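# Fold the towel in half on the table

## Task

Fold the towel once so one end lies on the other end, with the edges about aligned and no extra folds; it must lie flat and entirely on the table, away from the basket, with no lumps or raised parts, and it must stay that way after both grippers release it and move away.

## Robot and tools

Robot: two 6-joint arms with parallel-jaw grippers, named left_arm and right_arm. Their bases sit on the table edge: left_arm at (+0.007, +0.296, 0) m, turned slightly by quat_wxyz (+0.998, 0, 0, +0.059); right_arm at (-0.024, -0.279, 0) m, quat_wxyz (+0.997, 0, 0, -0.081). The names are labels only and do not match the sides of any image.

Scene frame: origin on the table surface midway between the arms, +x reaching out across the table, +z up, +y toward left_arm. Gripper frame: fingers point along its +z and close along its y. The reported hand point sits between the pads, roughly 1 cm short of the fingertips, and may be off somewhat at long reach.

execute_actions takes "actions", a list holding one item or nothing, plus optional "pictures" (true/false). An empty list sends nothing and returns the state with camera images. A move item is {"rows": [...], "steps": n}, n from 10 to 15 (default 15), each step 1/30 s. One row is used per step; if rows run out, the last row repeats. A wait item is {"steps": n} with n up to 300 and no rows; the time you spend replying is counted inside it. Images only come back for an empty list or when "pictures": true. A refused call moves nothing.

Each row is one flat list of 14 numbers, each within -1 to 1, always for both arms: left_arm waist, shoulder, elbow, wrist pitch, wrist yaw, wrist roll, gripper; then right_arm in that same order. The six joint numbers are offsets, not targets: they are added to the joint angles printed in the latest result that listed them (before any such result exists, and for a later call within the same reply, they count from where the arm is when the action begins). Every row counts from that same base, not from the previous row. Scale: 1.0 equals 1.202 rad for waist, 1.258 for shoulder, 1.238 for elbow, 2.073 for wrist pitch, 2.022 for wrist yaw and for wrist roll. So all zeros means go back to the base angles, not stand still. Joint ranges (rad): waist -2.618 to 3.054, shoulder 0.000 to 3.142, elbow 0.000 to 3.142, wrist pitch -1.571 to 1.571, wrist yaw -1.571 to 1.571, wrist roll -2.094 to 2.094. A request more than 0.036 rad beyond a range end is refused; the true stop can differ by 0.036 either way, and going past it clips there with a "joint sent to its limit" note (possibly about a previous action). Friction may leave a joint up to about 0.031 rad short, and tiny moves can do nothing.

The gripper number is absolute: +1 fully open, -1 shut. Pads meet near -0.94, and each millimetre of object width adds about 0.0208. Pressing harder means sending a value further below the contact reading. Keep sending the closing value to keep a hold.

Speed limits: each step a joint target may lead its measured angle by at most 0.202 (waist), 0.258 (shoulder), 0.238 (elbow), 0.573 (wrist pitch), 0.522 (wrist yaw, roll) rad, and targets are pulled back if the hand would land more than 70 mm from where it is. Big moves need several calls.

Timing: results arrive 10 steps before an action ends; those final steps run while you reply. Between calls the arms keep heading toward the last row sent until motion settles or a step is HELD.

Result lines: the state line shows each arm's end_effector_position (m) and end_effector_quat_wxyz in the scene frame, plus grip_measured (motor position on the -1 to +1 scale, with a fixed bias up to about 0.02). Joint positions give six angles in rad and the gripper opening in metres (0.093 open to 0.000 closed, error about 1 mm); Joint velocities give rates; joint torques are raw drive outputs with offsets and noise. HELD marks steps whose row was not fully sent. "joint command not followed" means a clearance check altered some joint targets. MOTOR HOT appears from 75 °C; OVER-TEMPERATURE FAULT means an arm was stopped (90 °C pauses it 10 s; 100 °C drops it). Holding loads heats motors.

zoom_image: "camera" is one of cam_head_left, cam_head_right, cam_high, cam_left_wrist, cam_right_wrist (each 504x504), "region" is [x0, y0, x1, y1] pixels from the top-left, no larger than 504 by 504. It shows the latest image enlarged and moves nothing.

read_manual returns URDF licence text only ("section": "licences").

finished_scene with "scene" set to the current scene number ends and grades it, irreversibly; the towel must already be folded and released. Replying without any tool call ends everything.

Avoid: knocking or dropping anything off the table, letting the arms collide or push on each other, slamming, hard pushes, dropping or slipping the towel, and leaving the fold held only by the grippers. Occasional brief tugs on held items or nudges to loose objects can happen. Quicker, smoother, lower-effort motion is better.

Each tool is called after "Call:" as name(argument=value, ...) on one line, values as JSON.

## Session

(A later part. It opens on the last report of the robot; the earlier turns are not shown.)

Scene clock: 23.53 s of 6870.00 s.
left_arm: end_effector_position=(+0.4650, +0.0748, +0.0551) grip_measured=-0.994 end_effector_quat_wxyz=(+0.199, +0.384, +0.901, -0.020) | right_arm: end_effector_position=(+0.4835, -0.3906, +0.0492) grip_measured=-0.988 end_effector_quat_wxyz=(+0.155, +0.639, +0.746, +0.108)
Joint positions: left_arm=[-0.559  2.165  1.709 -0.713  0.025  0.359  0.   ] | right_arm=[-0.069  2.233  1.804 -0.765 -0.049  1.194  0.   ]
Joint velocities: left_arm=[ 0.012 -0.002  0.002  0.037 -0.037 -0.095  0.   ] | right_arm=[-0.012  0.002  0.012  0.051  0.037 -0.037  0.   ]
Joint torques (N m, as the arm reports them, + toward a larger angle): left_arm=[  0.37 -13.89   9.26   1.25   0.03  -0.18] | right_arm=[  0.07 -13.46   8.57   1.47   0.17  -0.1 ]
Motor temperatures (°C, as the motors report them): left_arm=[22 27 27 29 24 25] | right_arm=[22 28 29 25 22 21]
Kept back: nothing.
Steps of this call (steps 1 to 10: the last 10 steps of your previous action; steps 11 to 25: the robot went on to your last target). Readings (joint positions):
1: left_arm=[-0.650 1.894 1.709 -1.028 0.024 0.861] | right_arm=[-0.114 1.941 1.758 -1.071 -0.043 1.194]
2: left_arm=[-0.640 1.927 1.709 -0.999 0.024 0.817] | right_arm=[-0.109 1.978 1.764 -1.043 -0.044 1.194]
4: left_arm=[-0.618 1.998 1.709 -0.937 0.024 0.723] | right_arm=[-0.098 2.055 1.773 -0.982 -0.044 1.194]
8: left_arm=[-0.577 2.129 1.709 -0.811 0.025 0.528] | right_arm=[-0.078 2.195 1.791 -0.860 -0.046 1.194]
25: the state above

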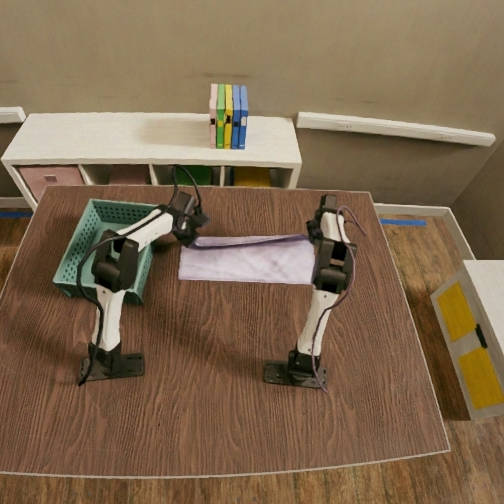

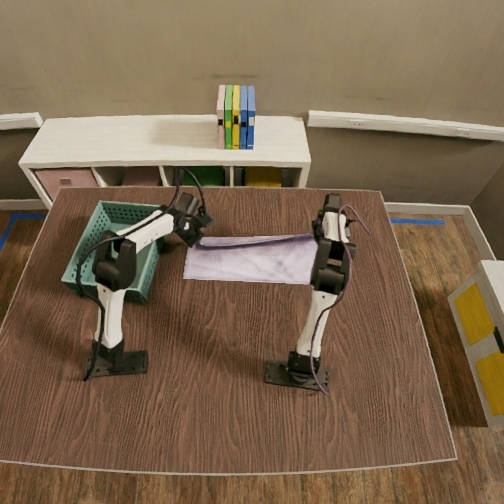

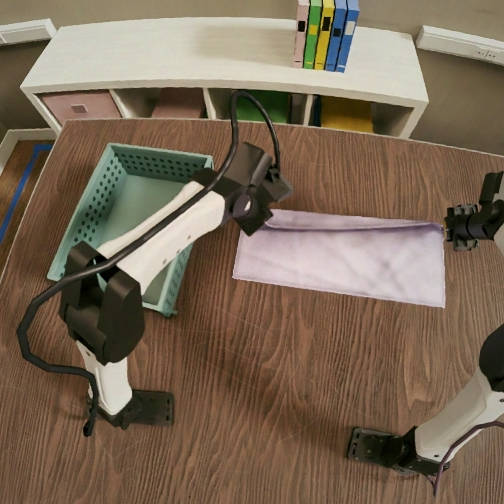

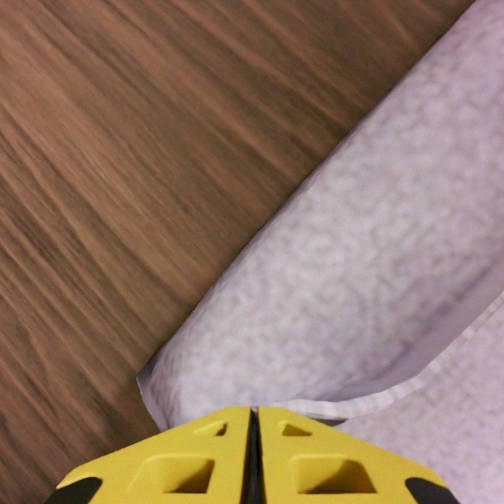

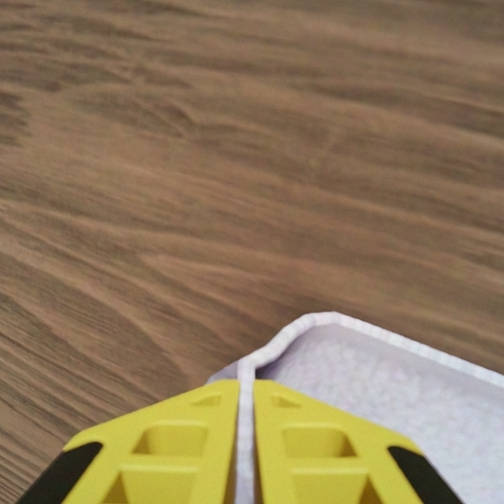

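Call:
execute_actions(actions=[{"rows":[[0,-0.01,0.015,0,0,0,-1,0,-0.01,0.015,0,0,0,-0.7],[0,-0.01,0.015,0,0,0,-1,0,-0.01,0.015,0,0,0,-0.4],[0,-0.01,0.015,0,0,0,-1,0,-0.01,0.015,0,0,0,-0.1],[0,-0.01,0.015,0,0,0,-1,0,-0.01,0.015,0,0,0,0],[0,-0.01,0.015,0,0,0,-1,0,-0.01,0.015,0,0,0,0],[0,-0.01,0.015,0,0,0,-1,0,-0.03,0.015,0,0,0,0],[0,-0.01,0.015,0,0,0,-1,0,-0.06,0.015,-0.01,0,0,0],[0,-0.01,0.015,0,0,0,-1,0,-0.09,0.0,-0.02,0,0,0],[0,-0.01,0.015,0,0,0,-1,0,-0.13,-0.02,-0.03,0,-0.05,0],[0,-0.01,0.015,0,0,0,-1,0.03,-0.17,-0.05,-0.04,0,-0.1,0],[0,-0.01,0.015,0,0,0,-1,0.08,-0.21,-0.08,-0.05,0,-0.18,0],[0,-0.01,0.015,0,0,0,-1,0.14,-0.25,-0.11,-0.06,0,-0.26,0],[0,-0.01,0.015,0,0,0,-1,0.2,-0.29,-0.14,-0.07,0,-0.34,0],[0,-0.01,0.015,0,0,0,-1,0.27,-0.32,-0.17,-0.07,0,-0.42,0],[0,-0.01,0.015,0,0,0,-1,0.88,-0.33,-0.2,-0.07,0,-0.714,0]],"steps":15}])

Call:
execute_actions(actions=[{"steps":40}], pictures=true)

Scene clock: 25.53 s of 6870.00 s.
left_arm: end_effector_position=(+0.4653, +0.0747, +0.0552) grip_measured=-0.994 end_effector_quat_wxyz=(+0.200, +0.383, +0.902, -0.021) | right_arm: end_effector_position=(+0.4837, -0.3905, +0.0493) grip_measured=-0.022 end_effector_quat_wxyz=(+0.155, +0.639, +0.746, +0.108)
Joint positions: left_arm=[-0.559  2.165  1.709 -0.711  0.025  0.356  0.   ] | right_arm=[-0.069  2.233  1.804 -0.764 -0.05   1.194  0.044]
Joint velocities: left_arm=[ 0.007 -0.012 -0.002  0.037  0.007  0.066  0.   ] | right_arm=[-0.012  0.002  0.012 -0.022 -0.051 -0.022  0.041]
Joint torques (N m, as the arm reports them, + toward a larger angle): left_arm=[  0.12 -13.6    9.51   1.12   0.09  -0.1 ] | right_arm=[  0.19 -12.82   8.11   1.19   0.1   -0.1 ]
Motor temperatures (°C, as the motors report them): left_arm=[22 28 27 29 24 25] | right_arm=[22 30 29 25 22 21]
Steps of this call (steps 1 to 30: the robot went on to your last target; steps 31 to 55: nothing new was sent; steps 56 to 60: the first 5 steps of this action). Readings (joint positions):
56: left_arm=[-0.559 2.165 1.709 -0.711 0.025 0.356] | right_arm=[-0.069 2.233 1.804 -0.764 -0.050 1.194]
57: left_arm=[-0.559 2.165 1.709 -0.711 0.025 0.356] | right_arm=[-0.069 2.233 1.804 -0.764 -0.050 1.194]
59: left_arm=[-0.559 2.165 1.709 -0.711 0.025 0.356] | right_arm=[-0.069 2.233 1.804 -0.764 -0.050 1.194]
60: the state above

Scene clock: 26.87 s of 6870.00 s.
left_arm: end_effector_position=(+0.4653, +0.0747, +0.0552) grip_measured=-0.994 end_effector_quat_wxyz=(+0.200, +0.383, +0.902, -0.021) | right_arm: end_effector_position=(+0.2654, +0.0490, +0.1449) grip_measured=-0.002 end_effector_quat_wxyz=(+0.189, -0.502, +0.840, +0.086)
Joint positions: left_arm=[-0.559  2.165  1.709 -0.711  0.025  0.356  0.   ] | right_arm=[ 0.99   1.828  1.579 -0.906 -0.055 -0.238  0.045]
Joint velocities: left_arm=[-0.017 -0.017 -0.007 -0.007 -0.007 -0.037  0.   ] | right_arm=[-0.002 -0.022 -0.022  0.037  0.066 -0.095  0.   ]
Joint torques (N m, as the arm reports them, + toward a larger angle): left_arm=[  0.05 -13.52   9.53   1.14   0.09  -0.08] | right_arm=[ 0.05 -9.64  5.14  1.3   0.09 -0.16]
Motor temperatures (°C, as the motors report them): left_arm=[22 29 27 29 24 25] | right_arm=[22 30 29 25 22 21]
Kept back: nothing.
Steps of this call (steps 1 to 10: the last 10 steps of your previous action; steps 11 to 40: the robot went on to your last target). Readings (joint positions):
1: left_arm=[-0.559 2.165 1.709 -0.711 0.025 0.356] | right_arm=[-0.069 2.232 1.804 -0.765 -0.050 1.194]
2: left_arm=[-0.559 2.165 1.709 -0.711 0.025 0.356] | right_arm=[-0.069 2.226 1.804 -0.768 -0.050 1.194]
4: left_arm=[-0.559 2.165 1.709 -0.711 0.025 0.356] | right_arm=[-0.069 2.192 1.797 -0.786 -0.050 1.178]
8: left_arm=[-0.559 2.165 1.709 -0.711 0.025 0.356] | right_arm=[-0.013 2.018 1.720 -0.829 -0.040 0.978]
40: the state above

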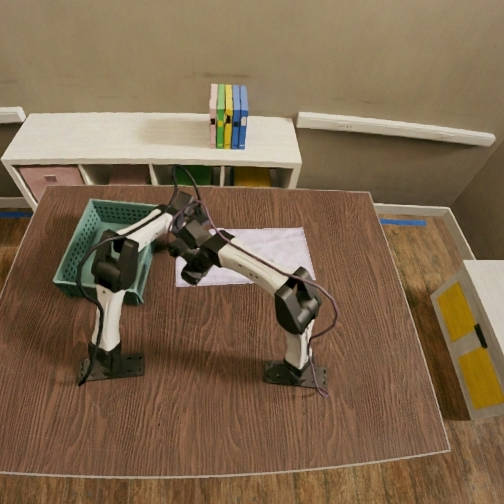

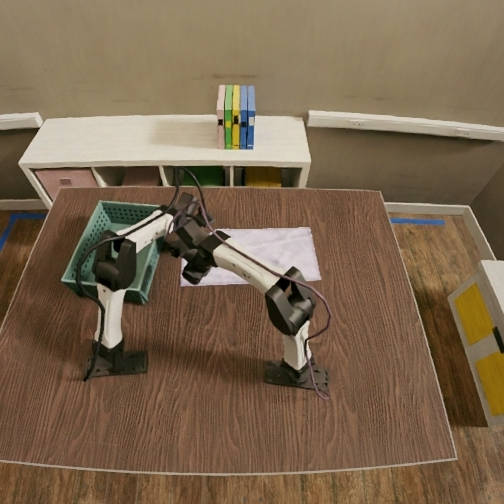

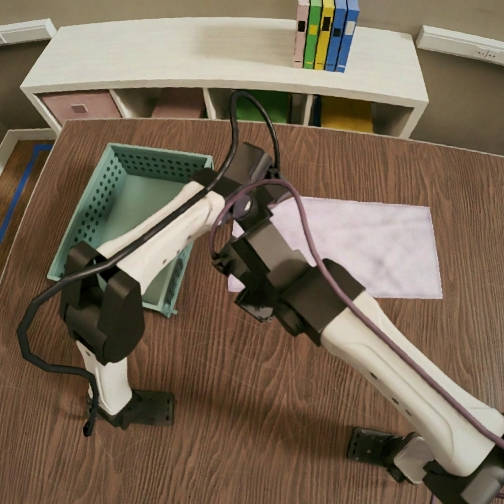

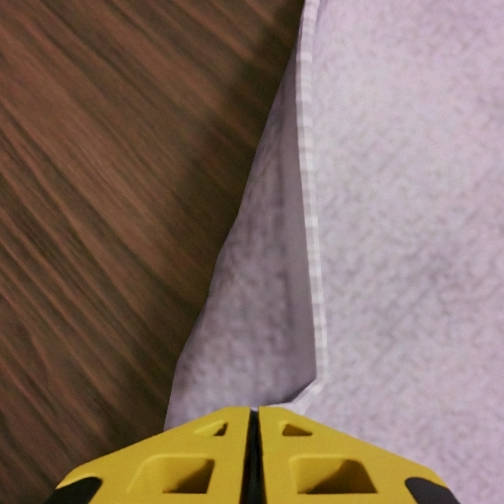

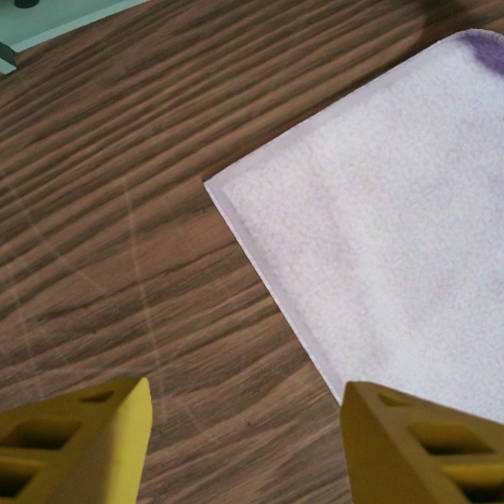

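Call:
execute_actions(actions=[{"rows":[[0,-0.01,0.015,0,0,0,-1,0,0.025,0,0.012,0.005,0,0],[0,-0.01,0.015,0,0,0,-1,0,0.05,0,0.025,0.01,0,0],[0,-0.01,0.015,0,0,0,-1,0.005,0.075,0,0.038,0.015,0,0],[0,-0.01,0.015,0,0,0,-1,0.01,0.1,0.005,0.05,0.02,0,0],[0,-0.01,0.015,0,0,0,-1,0.017,0.125,0.012,0.063,0.025,0,0],[0,-0.01,0.015,0,0,0,-1,0.025,0.15,0.02,0.075,0.03,0,0],[0,-0.01,0.015,0,0,0,-1,0.032,0.175,0.03,0.088,0.035,0,0],[0,-0.01,0.015,0,0,0,-1,0.04,0.2,0.04,0.1,0.04,0,0],[0,-0.01,0.015,0,0,0,-1,0.047,0.22,0.05,0.115,0.045,0,0],[0,-0.01,0.015,0,0,0,-1,0.054,0.24,0.058,0.128,0.045,0,0],[0,-0.01,0.015,0,0,0,-1,0.06,0.255,0.063,0.142,0.045,0,0]],"steps":15}])

Call:
execute_actions(actions=[{"steps":22}], pictures=true)

Scene clock: 28.83 s of 6870.00 s.
left_arm: end_effector_position=(+0.4653, +0.0747, +0.0552) grip_measured=-0.994 end_effector_quat_wxyz=(+0.200, +0.383, +0.902, -0.021) | right_arm: end_effector_position=(+0.2753, +0.0568, +0.1209) grip_measured=-0.002 end_effector_quat_wxyz=(+0.184, -0.504, +0.841, +0.075)
Joint positions: left_arm=[-0.559  2.165  1.709 -0.711  0.025  0.356  0.   ] | right_arm=[ 0.992  1.896  1.579 -0.856 -0.039 -0.242  0.045]
Joint velocities: left_arm=[-0.002 -0.007  0.007 -0.066  0.007 -0.007  0.   ] | right_arm=[ 0.042  0.828  0.002  0.623  0.125 -0.022 -0.001]
Joint torques (N m, as the arm reports them, + toward a larger angle): left_arm=[  0.05 -13.56   9.51   1.16   0.09  -0.11] | right_arm=[ 1.37 -6.25  7.97  1.24  0.07 -0.03]
Motor temperatures (°C, as the motors report them): left_arm=[22 30 27 29 24 25] | right_arm=[22 31 29 25 22 21]
Steps of this call (steps 1 to 30: the robot went on to your last target; steps 31 to 54: nothing new was sent; steps 55 to 59: the first 5 steps of this action). Readings (joint positions):
55: left_arm=[-0.559 2.165 1.709 -0.711 0.025 0.356] | right_arm=[0.990 1.830 1.579 -0.906 -0.055 -0.242]
56: left_arm=[-0.559 2.165 1.709 -0.711 0.025 0.356] | right_arm=[0.990 1.836 1.579 -0.901 -0.053 -0.242]
58: left_arm=[-0.559 2.165 1.709 -0.711 0.025 0.356] | right_arm=[0.991 1.869 1.579 -0.874 -0.045 -0.242]
59: the state above

Scene clock: 29.57 s of 6870.00 s.
left_arm: end_effector_position=(+0.4653, +0.0747, +0.0552) grip_measured=-0.994 end_effector_quat_wxyz=(+0.200, +0.383, +0.902, -0.021) | right_arm: end_effector_position=(+0.2762, +0.0625, +0.0847) grip_measured=-0.002 end_effector_quat_wxyz=(+0.157, -0.510, +0.843, +0.060)
Joint positions: left_arm=[-0.559  2.165  1.709 -0.711  0.025  0.356  0.   ] | right_arm=[ 1.006  1.984  1.577 -0.828 -0.021 -0.242  0.045]
Joint velocities: left_arm=[-0.007  0.002  0.002 -0.051  0.051 -0.007  0.   ] | right_arm=[ 0.012 -0.017 -0.002  0.022 -0.037 -0.051 -0.   ]
Joint torques (N m, as the arm reports them, + toward a larger angle): left_arm=[  0.03 -13.51   9.45   1.15   0.09  -0.11] | right_arm=[ -0.19 -11.21   7.44   1.28   0.04  -0.07]
Motor temperatures (°C, as the motors report them): left_arm=[22 30 28 29 24 25] | right_arm=[22 31 29 25 22 21]
Kept back: nothing.
Steps of this call (steps 1 to 10: the last 10 steps of your previous action; steps 11 to 15: the robot was to go on to your last target, HELD on every step; steps 16 to 22: nothing new was sent). Readings (joint positions):
1: left_arm=[-0.559 2.165 1.709 -0.711 0.025 0.356] | right_arm=[0.996 1.929 1.582 -0.838 -0.031 -0.242]
2: left_arm=[-0.559 2.165 1.709 -0.711 0.025 0.356] | right_arm=[1.001 1.967 1.587 -0.819 -0.022 -0.242]
3: left_arm=[-0.559 2.165 1.709 -0.711 0.025 0.356] | right_arm=[1.004 1.994 1.587 -0.806 -0.021 -0.242] HELD
4: left_arm=[-0.559 2.165 1.709 -0.711 0.025 0.356] | right_arm=[1.006 2.010 1.582 -0.811 -0.021 -0.242] HELD
5: left_arm=[-0.559 2.165 1.709 -0.711 0.025 0.356] | right_arm=[1.006 2.014 1.578 -0.819 -0.021 -0.242] HELD
6: left_arm=[-0.559 2.165 1.709 -0.711 0.025 0.356] | right_arm=[1.006 2.012 1.577 -0.828 -0.021 -0.242] HELD
7: left_arm=[-0.559 2.165 1.709 -0.711 0.025 0.356] | right_arm=[1.006 2.007 1.577 -0.828 -0.021 -0.242] HELD
8: left_arm=[-0.559 2.165 1.709 -0.711 0.025 0.356] | right_arm=[1.006 2.001 1.577 -0.828 -0.021 -0.242] HELD
9: left_arm=[-0.559 2.165 1.709 -0.711 0.025 0.356] | right_arm=[1.006 1.995 1.577 -0.828 -0.021 -0.242] HELD
10: left_arm=[-0.559 2.165 1.709 -0.711 0.025 0.356] | right_arm=[1.006 1.990 1.577 -0.828 -0.021 -0.242] HELD
11: left_arm=[-0.559 2.165 1.709 -0.711 0.025 0.356] | right_arm=[1.006 1.986 1.577 -0.828 -0.021 -0.242] HELD
12: left_arm=[-0.559 2.165 1.709 -0.711 0.025 0.356] | right_arm=[1.006 1.985 1.577 -0.828 -0.021 -0.242] HELD
13: left_arm=[-0.559 2.165 1.709 -0.711 0.025 0.356] | right_arm=[1.006 1.984 1.577 -0.828 -0.021 -0.242] HELD
14: left_arm=[-0.559 2.165 1.709 -0.711 0.025 0.356] | right_arm=[1.006 1.984 1.577 -0.828 -0.021 -0.242] HELD
15: left_arm=[-0.559 2.165 1.709 -0.711 0.025 0.356] | right_arm=[1.006 1.984 1.577 -0.828 -0.021 -0.242] HELD
22: the state above
A step was HELD (marked above), so your last target was given up. An arm can still carry out its HELD step.
joint command not followed: on one or more control steps a check withheld the commanded joint targets of the right arm, and it was not sent them on those steps.
cause: the commanded joint targets would bring a part of the robot too close to another arm (this arm's wrist (the part past joint 4) and the other arm's forearm (the part past joint 3)); next, command targets that bring no part of the robot closer to that arm.

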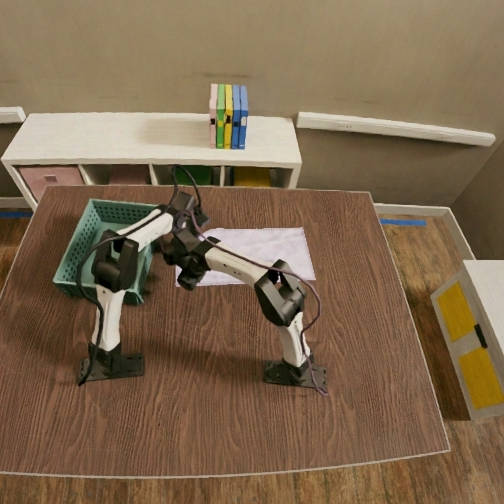

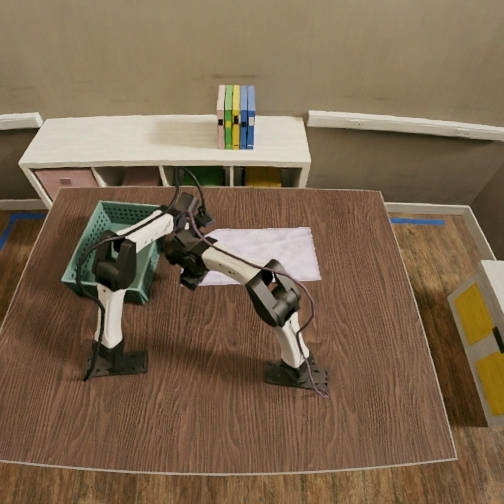

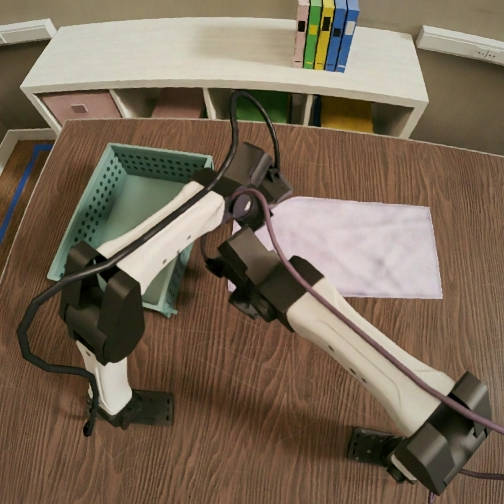

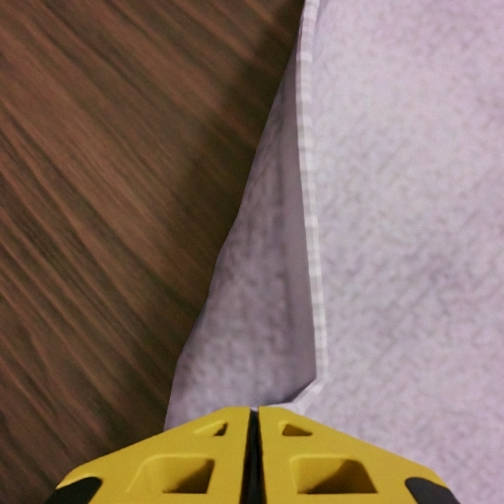

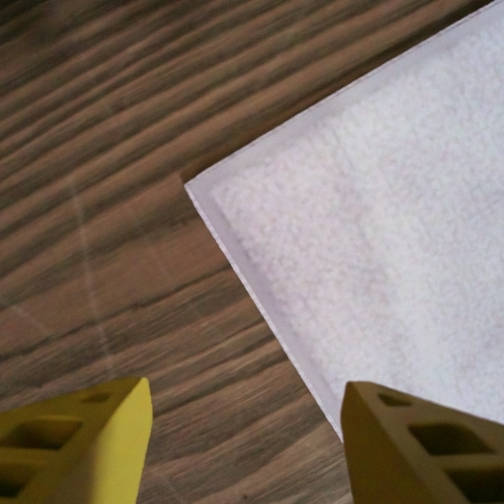

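Call:
execute_actions(actions=[{"rows":[[0.005,0.01,0.025,-0.008,0,0,-1,0,0,-0.018,0.026,0,0,0],[0.01,0.02,0.05,-0.016,0,0,-1,0,0,-0.036,0.052,0,0,0],[0.015,0.03,0.07,-0.024,0,0,-1,0,0,-0.055,0.078,0,0,0],[0.02,0.04,0.09,-0.032,0,0,-1,0,0,-0.073,0.104,0,0,0],[0.025,0.05,0.11,-0.04,0,0,-1,0.005,0,-0.091,0.13,0,0,0],[0.03,0.06,0.13,-0.048,0,0,-1,0.01,0,-0.11,0.155,0,0,0],[0.035,0.07,0.15,-0.056,0,0,-1,0.015,0,-0.128,0.18,0,0,0],[0.04,0.08,0.17,-0.064,0,0,-1,0.021,0,-0.146,0.206,0,0,0],[0.045,0.092,0.19,-0.073,0,0,-1,0.027,0.003,-0.164,0.232,0,0,0],[0.05,0.103,0.21,-0.082,0,0,-1,0.033,0.006,-0.183,0.258,0,0,0],[0.054,0.114,0.23,-0.09,0,0,-1,0.039,0.009,-0.2,0.284,0,0,0],[0.057,0.125,0.25,-0.098,0,0,-1,0.045,0.012,-0.219,0.31,0,0,0]],"steps":15}])

Call:
execute_actions(actions=[{"steps":24}], pictures=true)

Scene clock: 31.30 s of 6870.00 s.
left_arm: end_effector_position=(+0.4746, +0.0734, +0.0601) grip_measured=-0.994 end_effector_quat_wxyz=(+0.200, +0.380, +0.903, -0.020) | right_arm: end_effector_position=(+0.2812, +0.0681, +0.0817) grip_measured=-0.002 end_effector_quat_wxyz=(+0.175, -0.509, +0.840, +0.065)
Joint positions: left_arm=[-0.554  2.197  1.78  -0.749  0.025  0.356  0.   ] | right_arm=[ 1.006  1.984  1.552 -0.765 -0.021 -0.242  0.045]
Joint velocities: left_arm=[ 0.1    0.32   0.696 -0.286 -0.007 -0.022  0.   ] | right_arm=[ 0.002 -0.027 -0.325  0.491 -0.022 -0.051  0.   ]
Joint torques (N m, as the arm reports them, + toward a larger angle): left_arm=[  1.78 -11.92   9.72   1.06   0.11  -0.11] | right_arm=[  0.24 -10.05   5.16   1.31   0.05  -0.07]
Motor temperatures (°C, as the motors report them): left_arm=[22 31 28 29 24 25] | right_arm=[22 32 29 25 22 21]
Steps of this call (steps 1 to 47: nothing new was sent; steps 48 to 52: the first 5 steps of this action). Readings (joint positions):
48: left_arm=[-0.559 2.165 1.709 -0.712 0.025 0.356] | right_arm=[1.006 1.984 1.577 -0.826 -0.021 -0.242]
49: left_arm=[-0.559 2.169 1.717 -0.720 0.025 0.356] | right_arm=[1.006 1.984 1.575 -0.819 -0.021 -0.242]
51: left_arm=[-0.557 2.186 1.755 -0.740 0.025 0.356] | right_arm=[1.006 1.984 1.563 -0.786 -0.021 -0.242]
52: the state above

Scene clock: 32.10 s of 6870.00 s.
left_arm: end_effector_position=(+0.5013, +0.0973, +0.0610) grip_measured=-0.994 end_effector_quat_wxyz=(+0.175, +0.353, +0.919, -0.014) | right_arm: end_effector_position=(+0.2926, +0.1181, +0.0595) grip_measured=-0.002 end_effector_quat_wxyz=(+0.309, -0.510, +0.795, +0.115)
Joint positions: left_arm=[-0.492  2.311  1.992 -0.899  0.025  0.356  0.   ] | right_arm=[ 1.054  1.992  1.322 -0.23  -0.021 -0.242  0.045]
Joint velocities: left_arm=[-0.007  0.022  0.012 -0.007  0.022 -0.037  0.   ] | right_arm=[-0.017 -0.007 -0.012  0.198 -0.007 -0.007 -0.001]
Joint torques (N m, as the arm reports them, + toward a larger angle): left_arm=[  0.13 -12.72  10.19   0.94   0.1   -0.12] | right_arm=[ 0.52 -9.52  5.58  1.99  0.05 -0.07]
Motor temperatures (°C, as the motors report them): left_arm=[22 32 28 29 24 25] | right_arm=[22 32 29 25 22 21]
Kept back: nothing.
Steps of this call (steps 1 to 10: the last 10 steps of your previous action; steps 11 to 24: the robot went on to your last target). Readings (joint positions):
1: left_arm=[-0.549 2.209 1.805 -0.759 0.025 0.356] | right_arm=[1.006 1.984 1.539 -0.744 -0.021 -0.242]
2: left_arm=[-0.544 2.220 1.831 -0.769 0.025 0.356] | right_arm=[1.006 1.984 1.526 -0.721 -0.021 -0.242]
4: left_arm=[-0.530 2.244 1.882 -0.792 0.025 0.356] | right_arm=[1.006 1.984 1.498 -0.673 -0.021 -0.242]
8: left_arm=[-0.502 2.294 1.976 -0.844 0.025 0.356] | right_arm=[1.013 1.984 1.445 -0.567 -0.021 -0.242]
24: the state above

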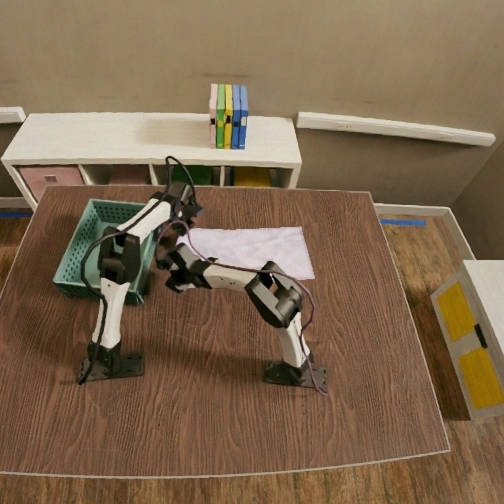

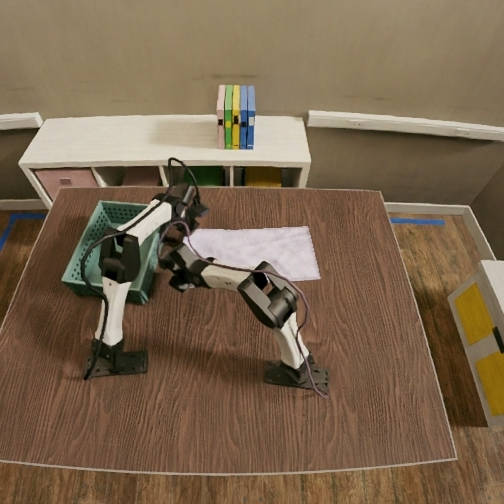

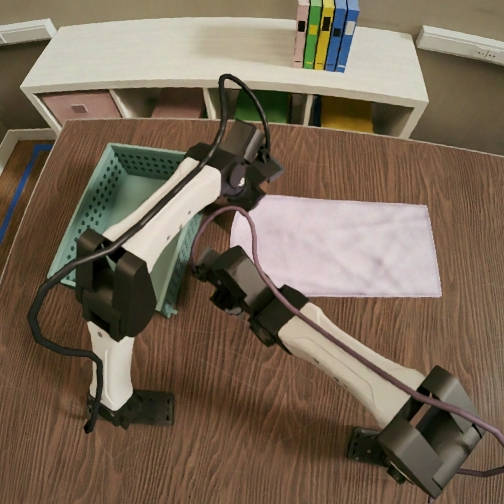

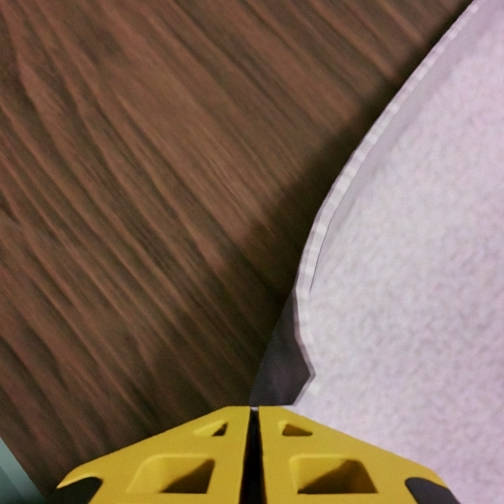

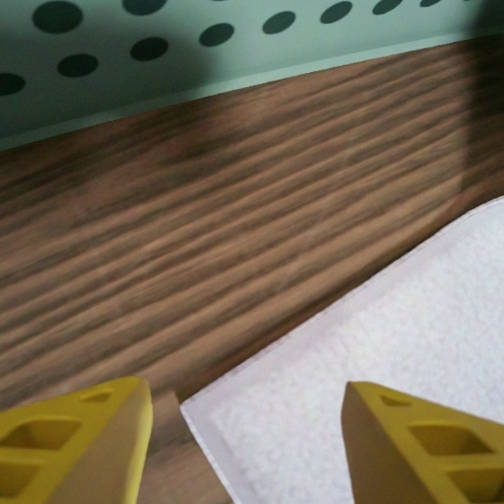

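Call:
execute_actions(actions=[{"rows":[[0,0,0.015,0,0,0,-0.7,0,0.005,-0.015,0.02,0,0,0],[0,0,0.015,0,0,0,-0.4,0,0.01,-0.025,0.03,0,0,0],[0,0,0.015,0,0,0,-0.1,0,0.015,-0.035,0.04,0,0,0],[0,0,0.015,0,0,0,0,0,0.02,-0.045,0.05,0,0,0],[0,0,0.015,0,0,-0.03,0,0,0.025,-0.055,0.06,0,0,0],[0,0,0.015,0,0,-0.06,0,0,0.03,-0.065,0.065,0,0,0],[0,0,0.015,0,0,-0.09,0,0,0.035,-0.075,0.07,0,0,0],[0,0,0.015,0,0,-0.12,0,0,0.038,-0.085,0.075,0,0,0],[0,0,0.015,0,0,-0.15,0,0,0.038,-0.085,0.075,0,0,0]],"steps":12}])

Call:
execute_actions(actions=[{"steps":26}], pictures=true)

Scene clock: 33.50 s of 6870.00 s.
left_arm: end_effector_position=(+0.5011, +0.0974, +0.0609) grip_measured=-0.575 end_effector_quat_wxyz=(+0.175, +0.354, +0.919, -0.014) | right_arm: end_effector_position=(+0.2953, +0.1215, +0.0627) grip_measured=-0.002 end_effector_quat_wxyz=(+0.319, -0.508, +0.791, +0.118)
Joint positions: left_arm=[-0.492  2.311  1.992 -0.9    0.025  0.356  0.018] | right_arm=[ 1.054  1.992  1.32  -0.204 -0.021 -0.242  0.045]
Joint velocities: left_arm=[ 0.007 -0.002 -0.007 -0.007  0.022  0.037  0.358] | right_arm=[-0.012  0.002 -0.105  0.183  0.007  0.037 -0.001]
Joint torques (N m, as the arm reports them, + toward a larger angle): left_arm=[  0.12 -13.65   9.51   1.06   0.1   -0.15] | right_arm=[ 0.17 -9.15  5.12  1.96  0.05 -0.06]
Motor temperatures (°C, as the motors report them): left_arm=[22 32 28 29 24 25] | right_arm=[22 32 29 25 22 21]
Steps of this call (steps 1 to 30: the robot went on to your last target; steps 31 to 40: nothing new was sent; steps 41 to 42: the first 2 steps of this action). Readings (joint positions):
41: left_arm=[-0.492 2.311 1.992 -0.900 0.025 0.356] | right_arm=[1.054 1.992 1.322 -0.208 -0.021 -0.242]
42: the state above

Scene clock: 34.37 s of 6870.00 s.
left_arm: end_effector_position=(+0.5011, +0.0974, +0.0609) grip_measured=-0.001 end_effector_quat_wxyz=(+0.171, +0.215, +0.961, -0.039) | right_arm: end_effector_position=(+0.2875, +0.1117, +0.0200) grip_measured=-0.002 end_effector_quat_wxyz=(+0.303, -0.511, +0.796, +0.113)
Joint positions: left_arm=[-0.492  2.311  1.992 -0.9    0.025  0.061  0.045] | right_arm=[ 1.054  2.041  1.226 -0.098 -0.021 -0.242  0.045]
Joint velocities: left_arm=[ 0.007 -0.002 -0.002  0.051 -0.007  0.007  0.   ] | right_arm=[-0.032 -0.012 -0.012  0.066  0.066 -0.022 -0.   ]
Joint torques (N m, as the arm reports them, + toward a larger angle): left_arm=[  0.06 -13.64   9.54   1.07   0.08  -0.15] | right_arm=[  0.16 -10.24   5.68   2.04   0.06  -0.07]
Motor temperatures (°C, as the motors report them): left_arm=[22 33 28 29 24 25] | right_arm=[22 32 29 25 22 21]
Kept back: nothing.
Steps of this call (steps 1 to 10: the last 10 steps of your previous action; steps 11 to 26: the robot went on to your last target). Readings (joint positions):
1: left_arm=[-0.492 2.311 1.992 -0.900 0.025 0.356] | right_arm=[1.054 1.992 1.314 -0.195 -0.021 -0.242]
2: left_arm=[-0.492 2.311 1.992 -0.900 0.025 0.356] | right_arm=[1.054 1.992 1.306 -0.183 -0.021 -0.242]
4: left_arm=[-0.492 2.311 1.992 -0.900 0.025 0.328] | right_arm=[1.054 1.997 1.285 -0.156 -0.021 -0.242]
8: left_arm=[-0.492 2.311 1.992 -0.900 0.025 0.192] | right_arm=[1.054 2.026 1.241 -0.120 -0.021 -0.242]
26: the state above

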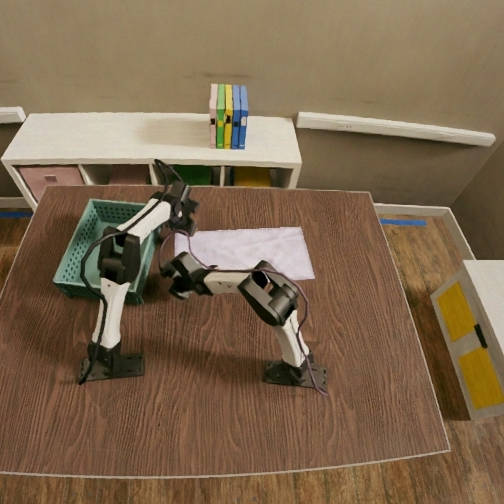

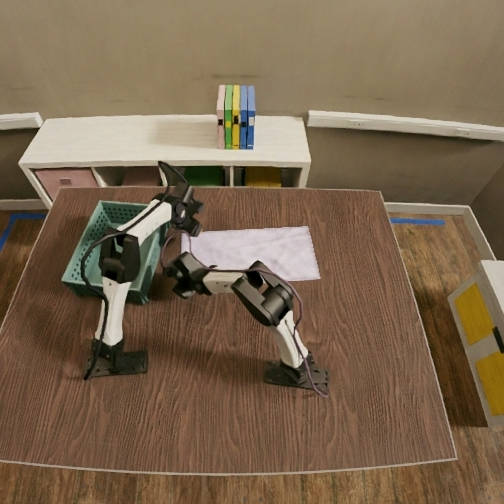

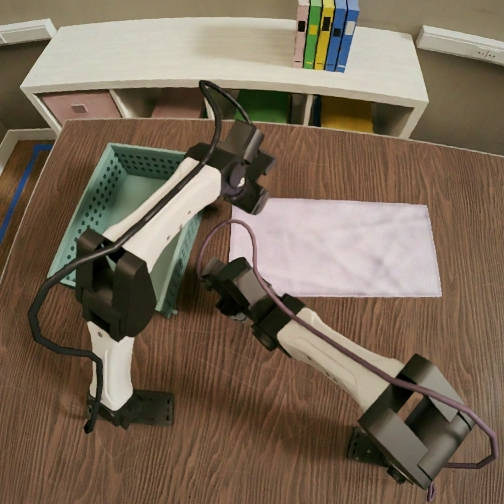

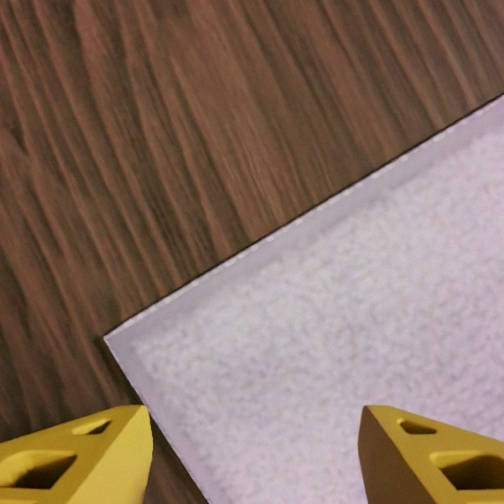

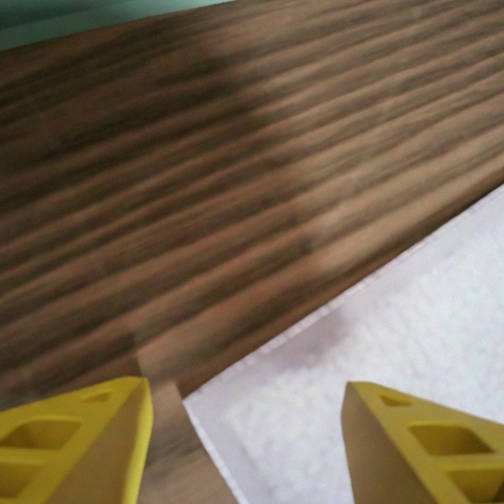

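Call:
execute_actions(actions=[{"rows":[[0.01,0,0,0.005,0,0,0,0,0.01,0,0.01,0,0,0],[0.02,0,0,0.01,0,0,0,0,0.02,0,0.015,0,0,0],[0.03,0.005,-0.01,0.02,0,0,0,0,0.03,0,0.02,0,0,0],[0.04,0.01,-0.02,0.03,0,0,0,0,0.035,0,0.02,0,0,0],[0.05,0.015,-0.03,0.04,0,0,0,0,0.04,0,0.02,0,0,0],[0.061,0.02,-0.04,0.05,0,0,0,0,0.04,0,0.02,0,0,0],[0.061,0.025,-0.05,0.06,0,0,0,0,0.04,0,0.02,0,0,0],[0.061,0.03,-0.06,0.066,0,0,0,0,0.04,0,0.02,0,0,0],[0.061,0.034,-0.068,0.066,0,0,0,0,0.04,0,0.02,0,0,0]],"steps":12}])

Call:
execute_actions(actions=[{"steps":22}], pictures=true)

Scene clock: 36.40 s of 6870.00 s.
left_arm: end_effector_position=(+0.5013, +0.0979, +0.0609) grip_measured=-0.001 end_effector_quat_wxyz=(+0.171, +0.213, +0.961, -0.039) | right_arm: end_effector_position=(+0.2876, +0.1120, +0.0196) grip_measured=-0.002 end_effector_quat_wxyz=(+0.303, -0.511, +0.796, +0.113)
Joint positions: left_arm=[-0.491  2.311  1.992 -0.9    0.025  0.059  0.045] | right_arm=[ 1.054  2.042  1.226 -0.095 -0.021 -0.242  0.045]
Joint velocities: left_arm=[ 0.027  0.002 -0.002 -0.081 -0.051  0.007 -0.001] | right_arm=[ 0.007  0.051  0.007  0.095  0.022 -0.139  0.   ]
Joint torques (N m, as the arm reports them, + toward a larger angle): left_arm=[  1.84 -13.63   7.91   1.23   0.1   -0.08] | right_arm=[ 0.16 -8.55  6.36  1.96  0.05 -0.07]
Motor temperatures (°C, as the motors report them): left_arm=[22 34 28 29 24 25] | right_arm=[22 33 29 26 22 21]
Steps of this call (steps 1 to 30: the robot went on to your last target; steps 31 to 59: nothing new was sent; steps 60 to 61: the first 2 steps of this action). Readings (joint positions):
60: left_arm=[-0.492 2.311 1.992 -0.900 0.025 0.059] | right_arm=[1.054 2.041 1.226 -0.097 -0.021 -0.242]
61: the state above

Scene clock: 37.13 s of 6870.00 s.
left_arm: end_effector_position=(+0.5204, +0.1350, +0.0266) grip_measured=-0.001 end_effector_quat_wxyz=(+0.175, +0.176, +0.968, -0.033) | right_arm: end_effector_position=(+0.2898, +0.1150, +0.0150) grip_measured=-0.002 end_effector_quat_wxyz=(+0.308, -0.510, +0.795, +0.115)
Joint positions: left_arm=[-0.414  2.352  1.923 -0.784  0.025  0.059  0.045] | right_arm=[ 1.054  2.061  1.226 -0.066 -0.023 -0.242  0.045]
Joint velocities: left_arm=[-0.007  0.002 -0.002  0.066  0.051 -0.022  0.   ] | right_arm=[ 0.022 -0.002  0.007  0.007 -0.051  0.037  0.   ]
Joint torques (N m, as the arm reports them, + toward a larger angle): left_arm=[ -0.31 -13.75   6.63   1.26   0.09  -0.09] | right_arm=[ 0.17 -7.94  6.35  1.93  0.07 -0.07]
Motor temperatures (°C, as the motors report them): left_arm=[22 34 28 29 24 25] | right_arm=[22 33 29 26 22 21]
Kept back: nothing.
Steps of this call (steps 1 to 10: the last 10 steps of your previous action; steps 11 to 22: the robot went on to your last target). Readings (joint positions):
1: left_arm=[-0.488 2.311 1.992 -0.898 0.025 0.059] | right_arm=[1.054 2.047 1.226 -0.090 -0.021 -0.242]
2: left_arm=[-0.483 2.311 1.992 -0.892 0.025 0.059] | right_arm=[1.054 2.053 1.226 -0.084 -0.021 -0.242]
4: left_arm=[-0.464 2.311 1.983 -0.866 0.025 0.059] | right_arm=[1.054 2.060 1.226 -0.077 -0.023 -0.242]
8: left_arm=[-0.420 2.323 1.945 -0.810 0.025 0.059] | right_arm=[1.054 2.061 1.226 -0.067 -0.023 -0.242]
22: the state above

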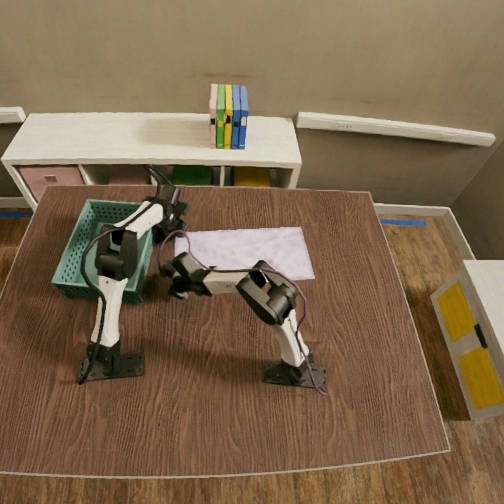

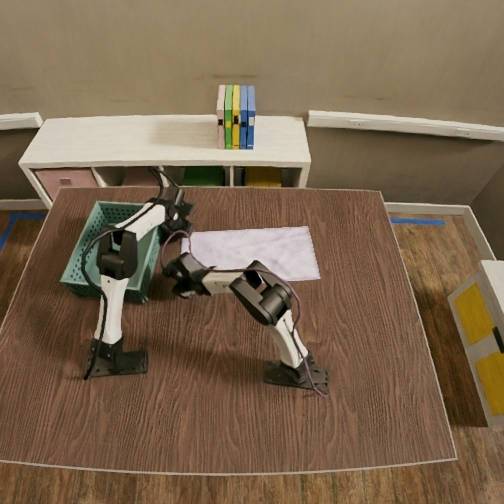

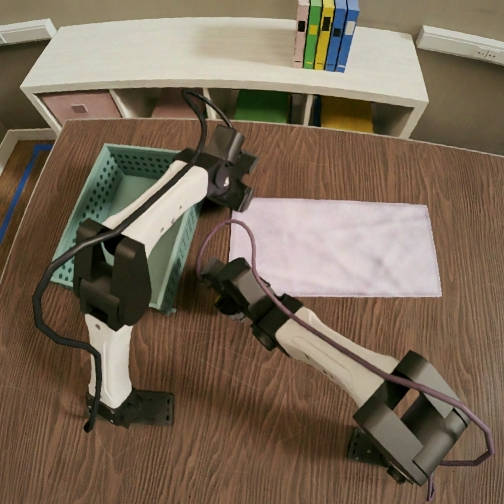

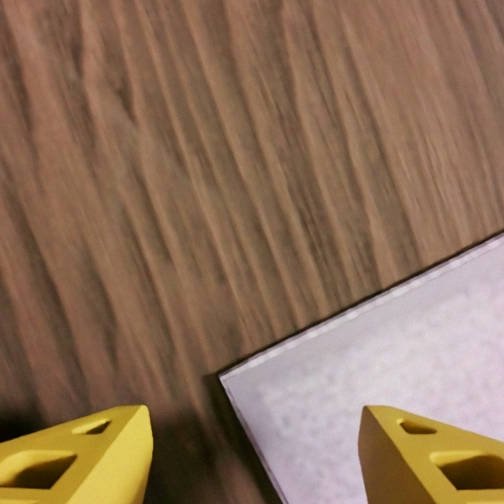

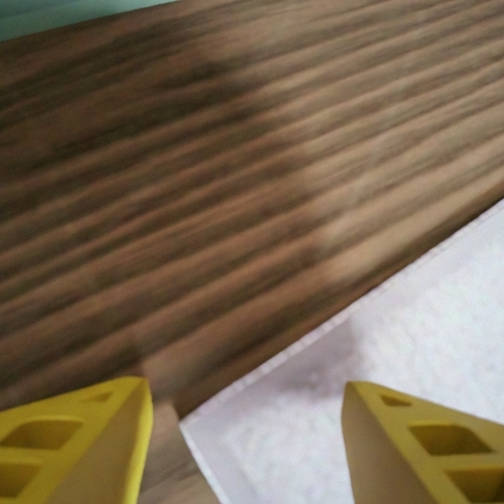

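Call:
execute_actions(actions=[{"rows":[[-0.005,0,0,0.01,0,0,0,0,0.025,0,0.005,0,0,-0.08],[-0.01,0.003,0,0.02,0,0,0,0,0.025,0,0.005,0,0,-0.16],[-0.015,0.006,0,0.03,0,0,0,0,0.025,0,0.005,0,0,-0.24],[-0.018,0.01,0,0.038,0,0,0,0,0.025,0,0.005,0,0,-0.32],[-0.018,0.014,0,0.038,0,0,0,0,0.025,0,0.005,0,0,-0.4],[-0.018,0.014,0,0.038,0,0,0,0,0.025,0,0.005,0,0,-0.48],[-0.018,0.014,0,0.038,0,0,0,0,0.025,0,0.005,0,0,-0.56],[-0.018,0.014,0,0.038,0,0,0,0,0.025,0,0.005,0,0,-0.64],[-0.018,0.014,0,0.038,0,0,0,0,0.025,0,0.005,0,0,-0.7],[-0.018,0.014,0,0.038,0,0,0,0,0.025,0,0.005,0,0,-0.76],[-0.018,0.014,0,0.038,0,0,0,0,0.025,0,0.005,0,0,-0.82],[-0.018,0.014,0,0.038,0,0,0,0,0.025,0,0.005,0,0,-0.88],[-0.018,0.014,0,0.038,0,0,0,0,0.025,0,0.005,0,0,-0.93],[-0.018,0.014,0,0.038,0,0,0,0,0.025,0,0.005,0,0,-0.97],[-0.018,0.014,0,0.038,0,0,0,0,0.025,0,0.005,0,0,-1]],"steps":15}])

Call:
execute_actions(actions=[{"steps":18}], pictures=true)

Scene clock: 38.13 s of 6870.00 s.
left_arm: end_effector_position=(+0.5254, +0.1313, +0.0289) grip_measured=-0.001 end_effector_quat_wxyz=(+0.188, +0.178, +0.965, -0.035) | right_arm: end_effector_position=(+0.2872, +0.1177, +0.0136) grip_measured=-0.361 end_effector_quat_wxyz=(+0.306, -0.513, +0.793, +0.122)
Joint positions: left_arm=[-0.418  2.352  1.923 -0.758  0.025  0.059  0.045] | right_arm=[ 1.057  2.066  1.226 -0.061 -0.038 -0.242  0.028]
Joint velocities: left_arm=[-0.081  0.002  0.002  0.3   -0.037  0.022 -0.001] | right_arm=[ 0.022  0.037 -0.002  0.022 -0.007  0.037 -0.074]
Joint torques (N m, as the arm reports them, + toward a larger angle): left_arm=[ -1.23 -12.59   7.89   1.28   0.06  -0.12] | right_arm=[-0.06 -8.35  6.34  1.79  0.18 -0.07]
Motor temperatures (°C, as the motors report them): left_arm=[22 34 28 29 24 25] | right_arm=[22 33 29 26 22 21]
Steps of this call (steps 1 to 25: the robot went on to your last target; steps 26 to 30: the first 5 steps of this action). Readings (joint positions):
26: left_arm=[-0.414 2.352 1.923 -0.782 0.025 0.059] | right_arm=[1.054 2.062 1.226 -0.066 -0.024 -0.242]
27: left_arm=[-0.414 2.352 1.923 -0.780 0.025 0.059] | right_arm=[1.055 2.063 1.226 -0.065 -0.027 -0.242]
29: left_arm=[-0.416 2.352 1.923 -0.767 0.025 0.059] | right_arm=[1.056 2.065 1.226 -0.063 -0.037 -0.242]
30: the state above

Scene clock: 38.73 s of 6870.00 s.
left_arm: end_effector_position=(+0.5304, +0.1229, +0.0320) grip_measured=-0.001 end_effector_quat_wxyz=(+0.204, +0.183, +0.961, -0.038) | right_arm: end_effector_position=(+0.2914, +0.1173, +0.0139) grip_measured=-0.989 end_effector_quat_wxyz=(+0.313, -0.509, +0.793, +0.116)
Joint positions: left_arm=[-0.43   2.352  1.923 -0.725  0.025  0.059  0.045] | right_arm=[ 1.056  2.069  1.226 -0.048 -0.02  -0.242  0.   ]
Joint velocities: left_arm=[-0.017 -0.002 -0.017 -0.037  0.022  0.037 -0.   ] | right_arm=[-0.017  0.007 -0.002  0.022  0.007  0.022  0.   ]
Joint torques (N m, as the arm reports them, + toward a larger angle): left_arm=[ -0.44 -12.57   8.     1.36   0.08  -0.12] | right_arm=[ 0.07 -8.48  6.34  1.75  0.03 -0.07]
Motor temperatures (°C, as the motors report them): left_arm=[22 34 28 29 24 25] | right_arm=[22 33 29 26 22 21]
Kept back: nothing.
Steps of this call (steps 1 to 10: the last 10 steps of your previous action; steps 11 to 18: the robot went on to your last target). Readings (joint positions):
1: left_arm=[-0.420 2.352 1.923 -0.750 0.025 0.059] | right_arm=[1.057 2.067 1.226 -0.060 -0.039 -0.242]
2: left_arm=[-0.423 2.352 1.923 -0.744 0.025 0.059] | right_arm=[1.057 2.068 1.226 -0.058 -0.039 -0.242]
4: left_arm=[-0.427 2.352 1.923 -0.736 0.025 0.059] | right_arm=[1.057 2.069 1.226 -0.054 -0.037 -0.242]
8: left_arm=[-0.430 2.352 1.923 -0.728 0.025 0.059] | right_arm=[1.056 2.069 1.226 -0.048 -0.023 -0.242]
18: the state above

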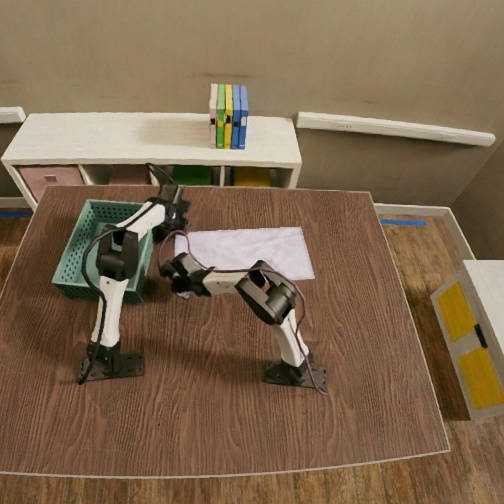

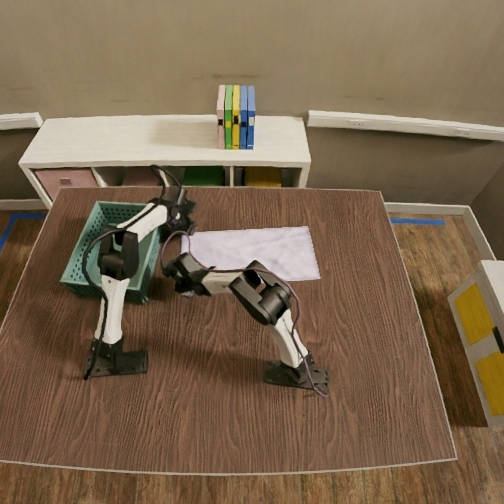

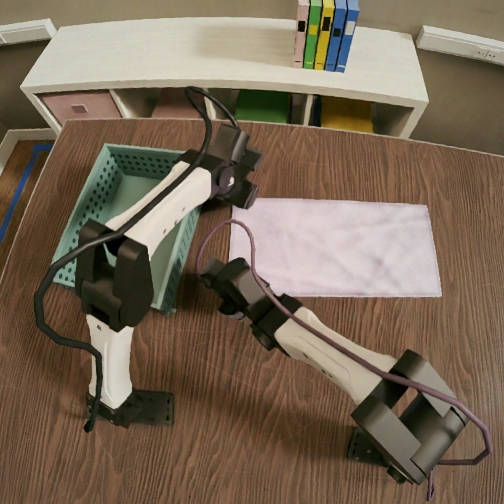

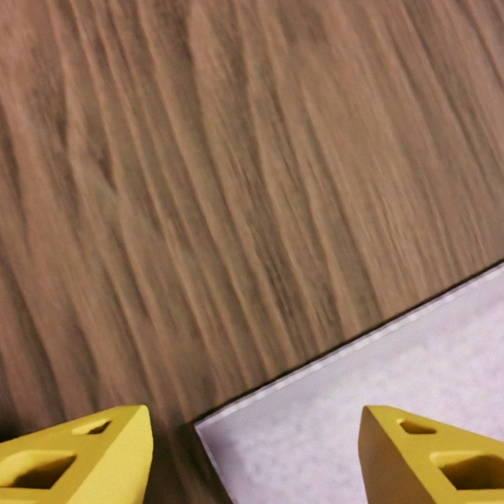

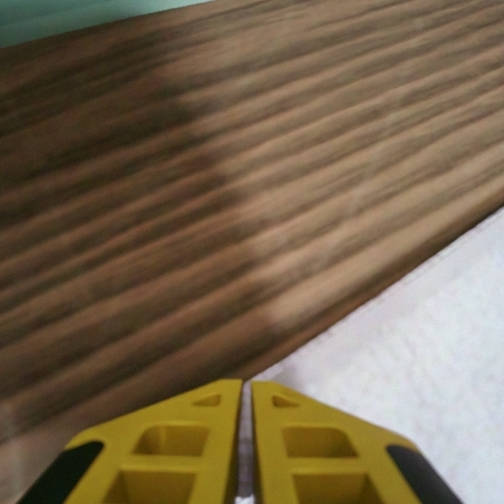

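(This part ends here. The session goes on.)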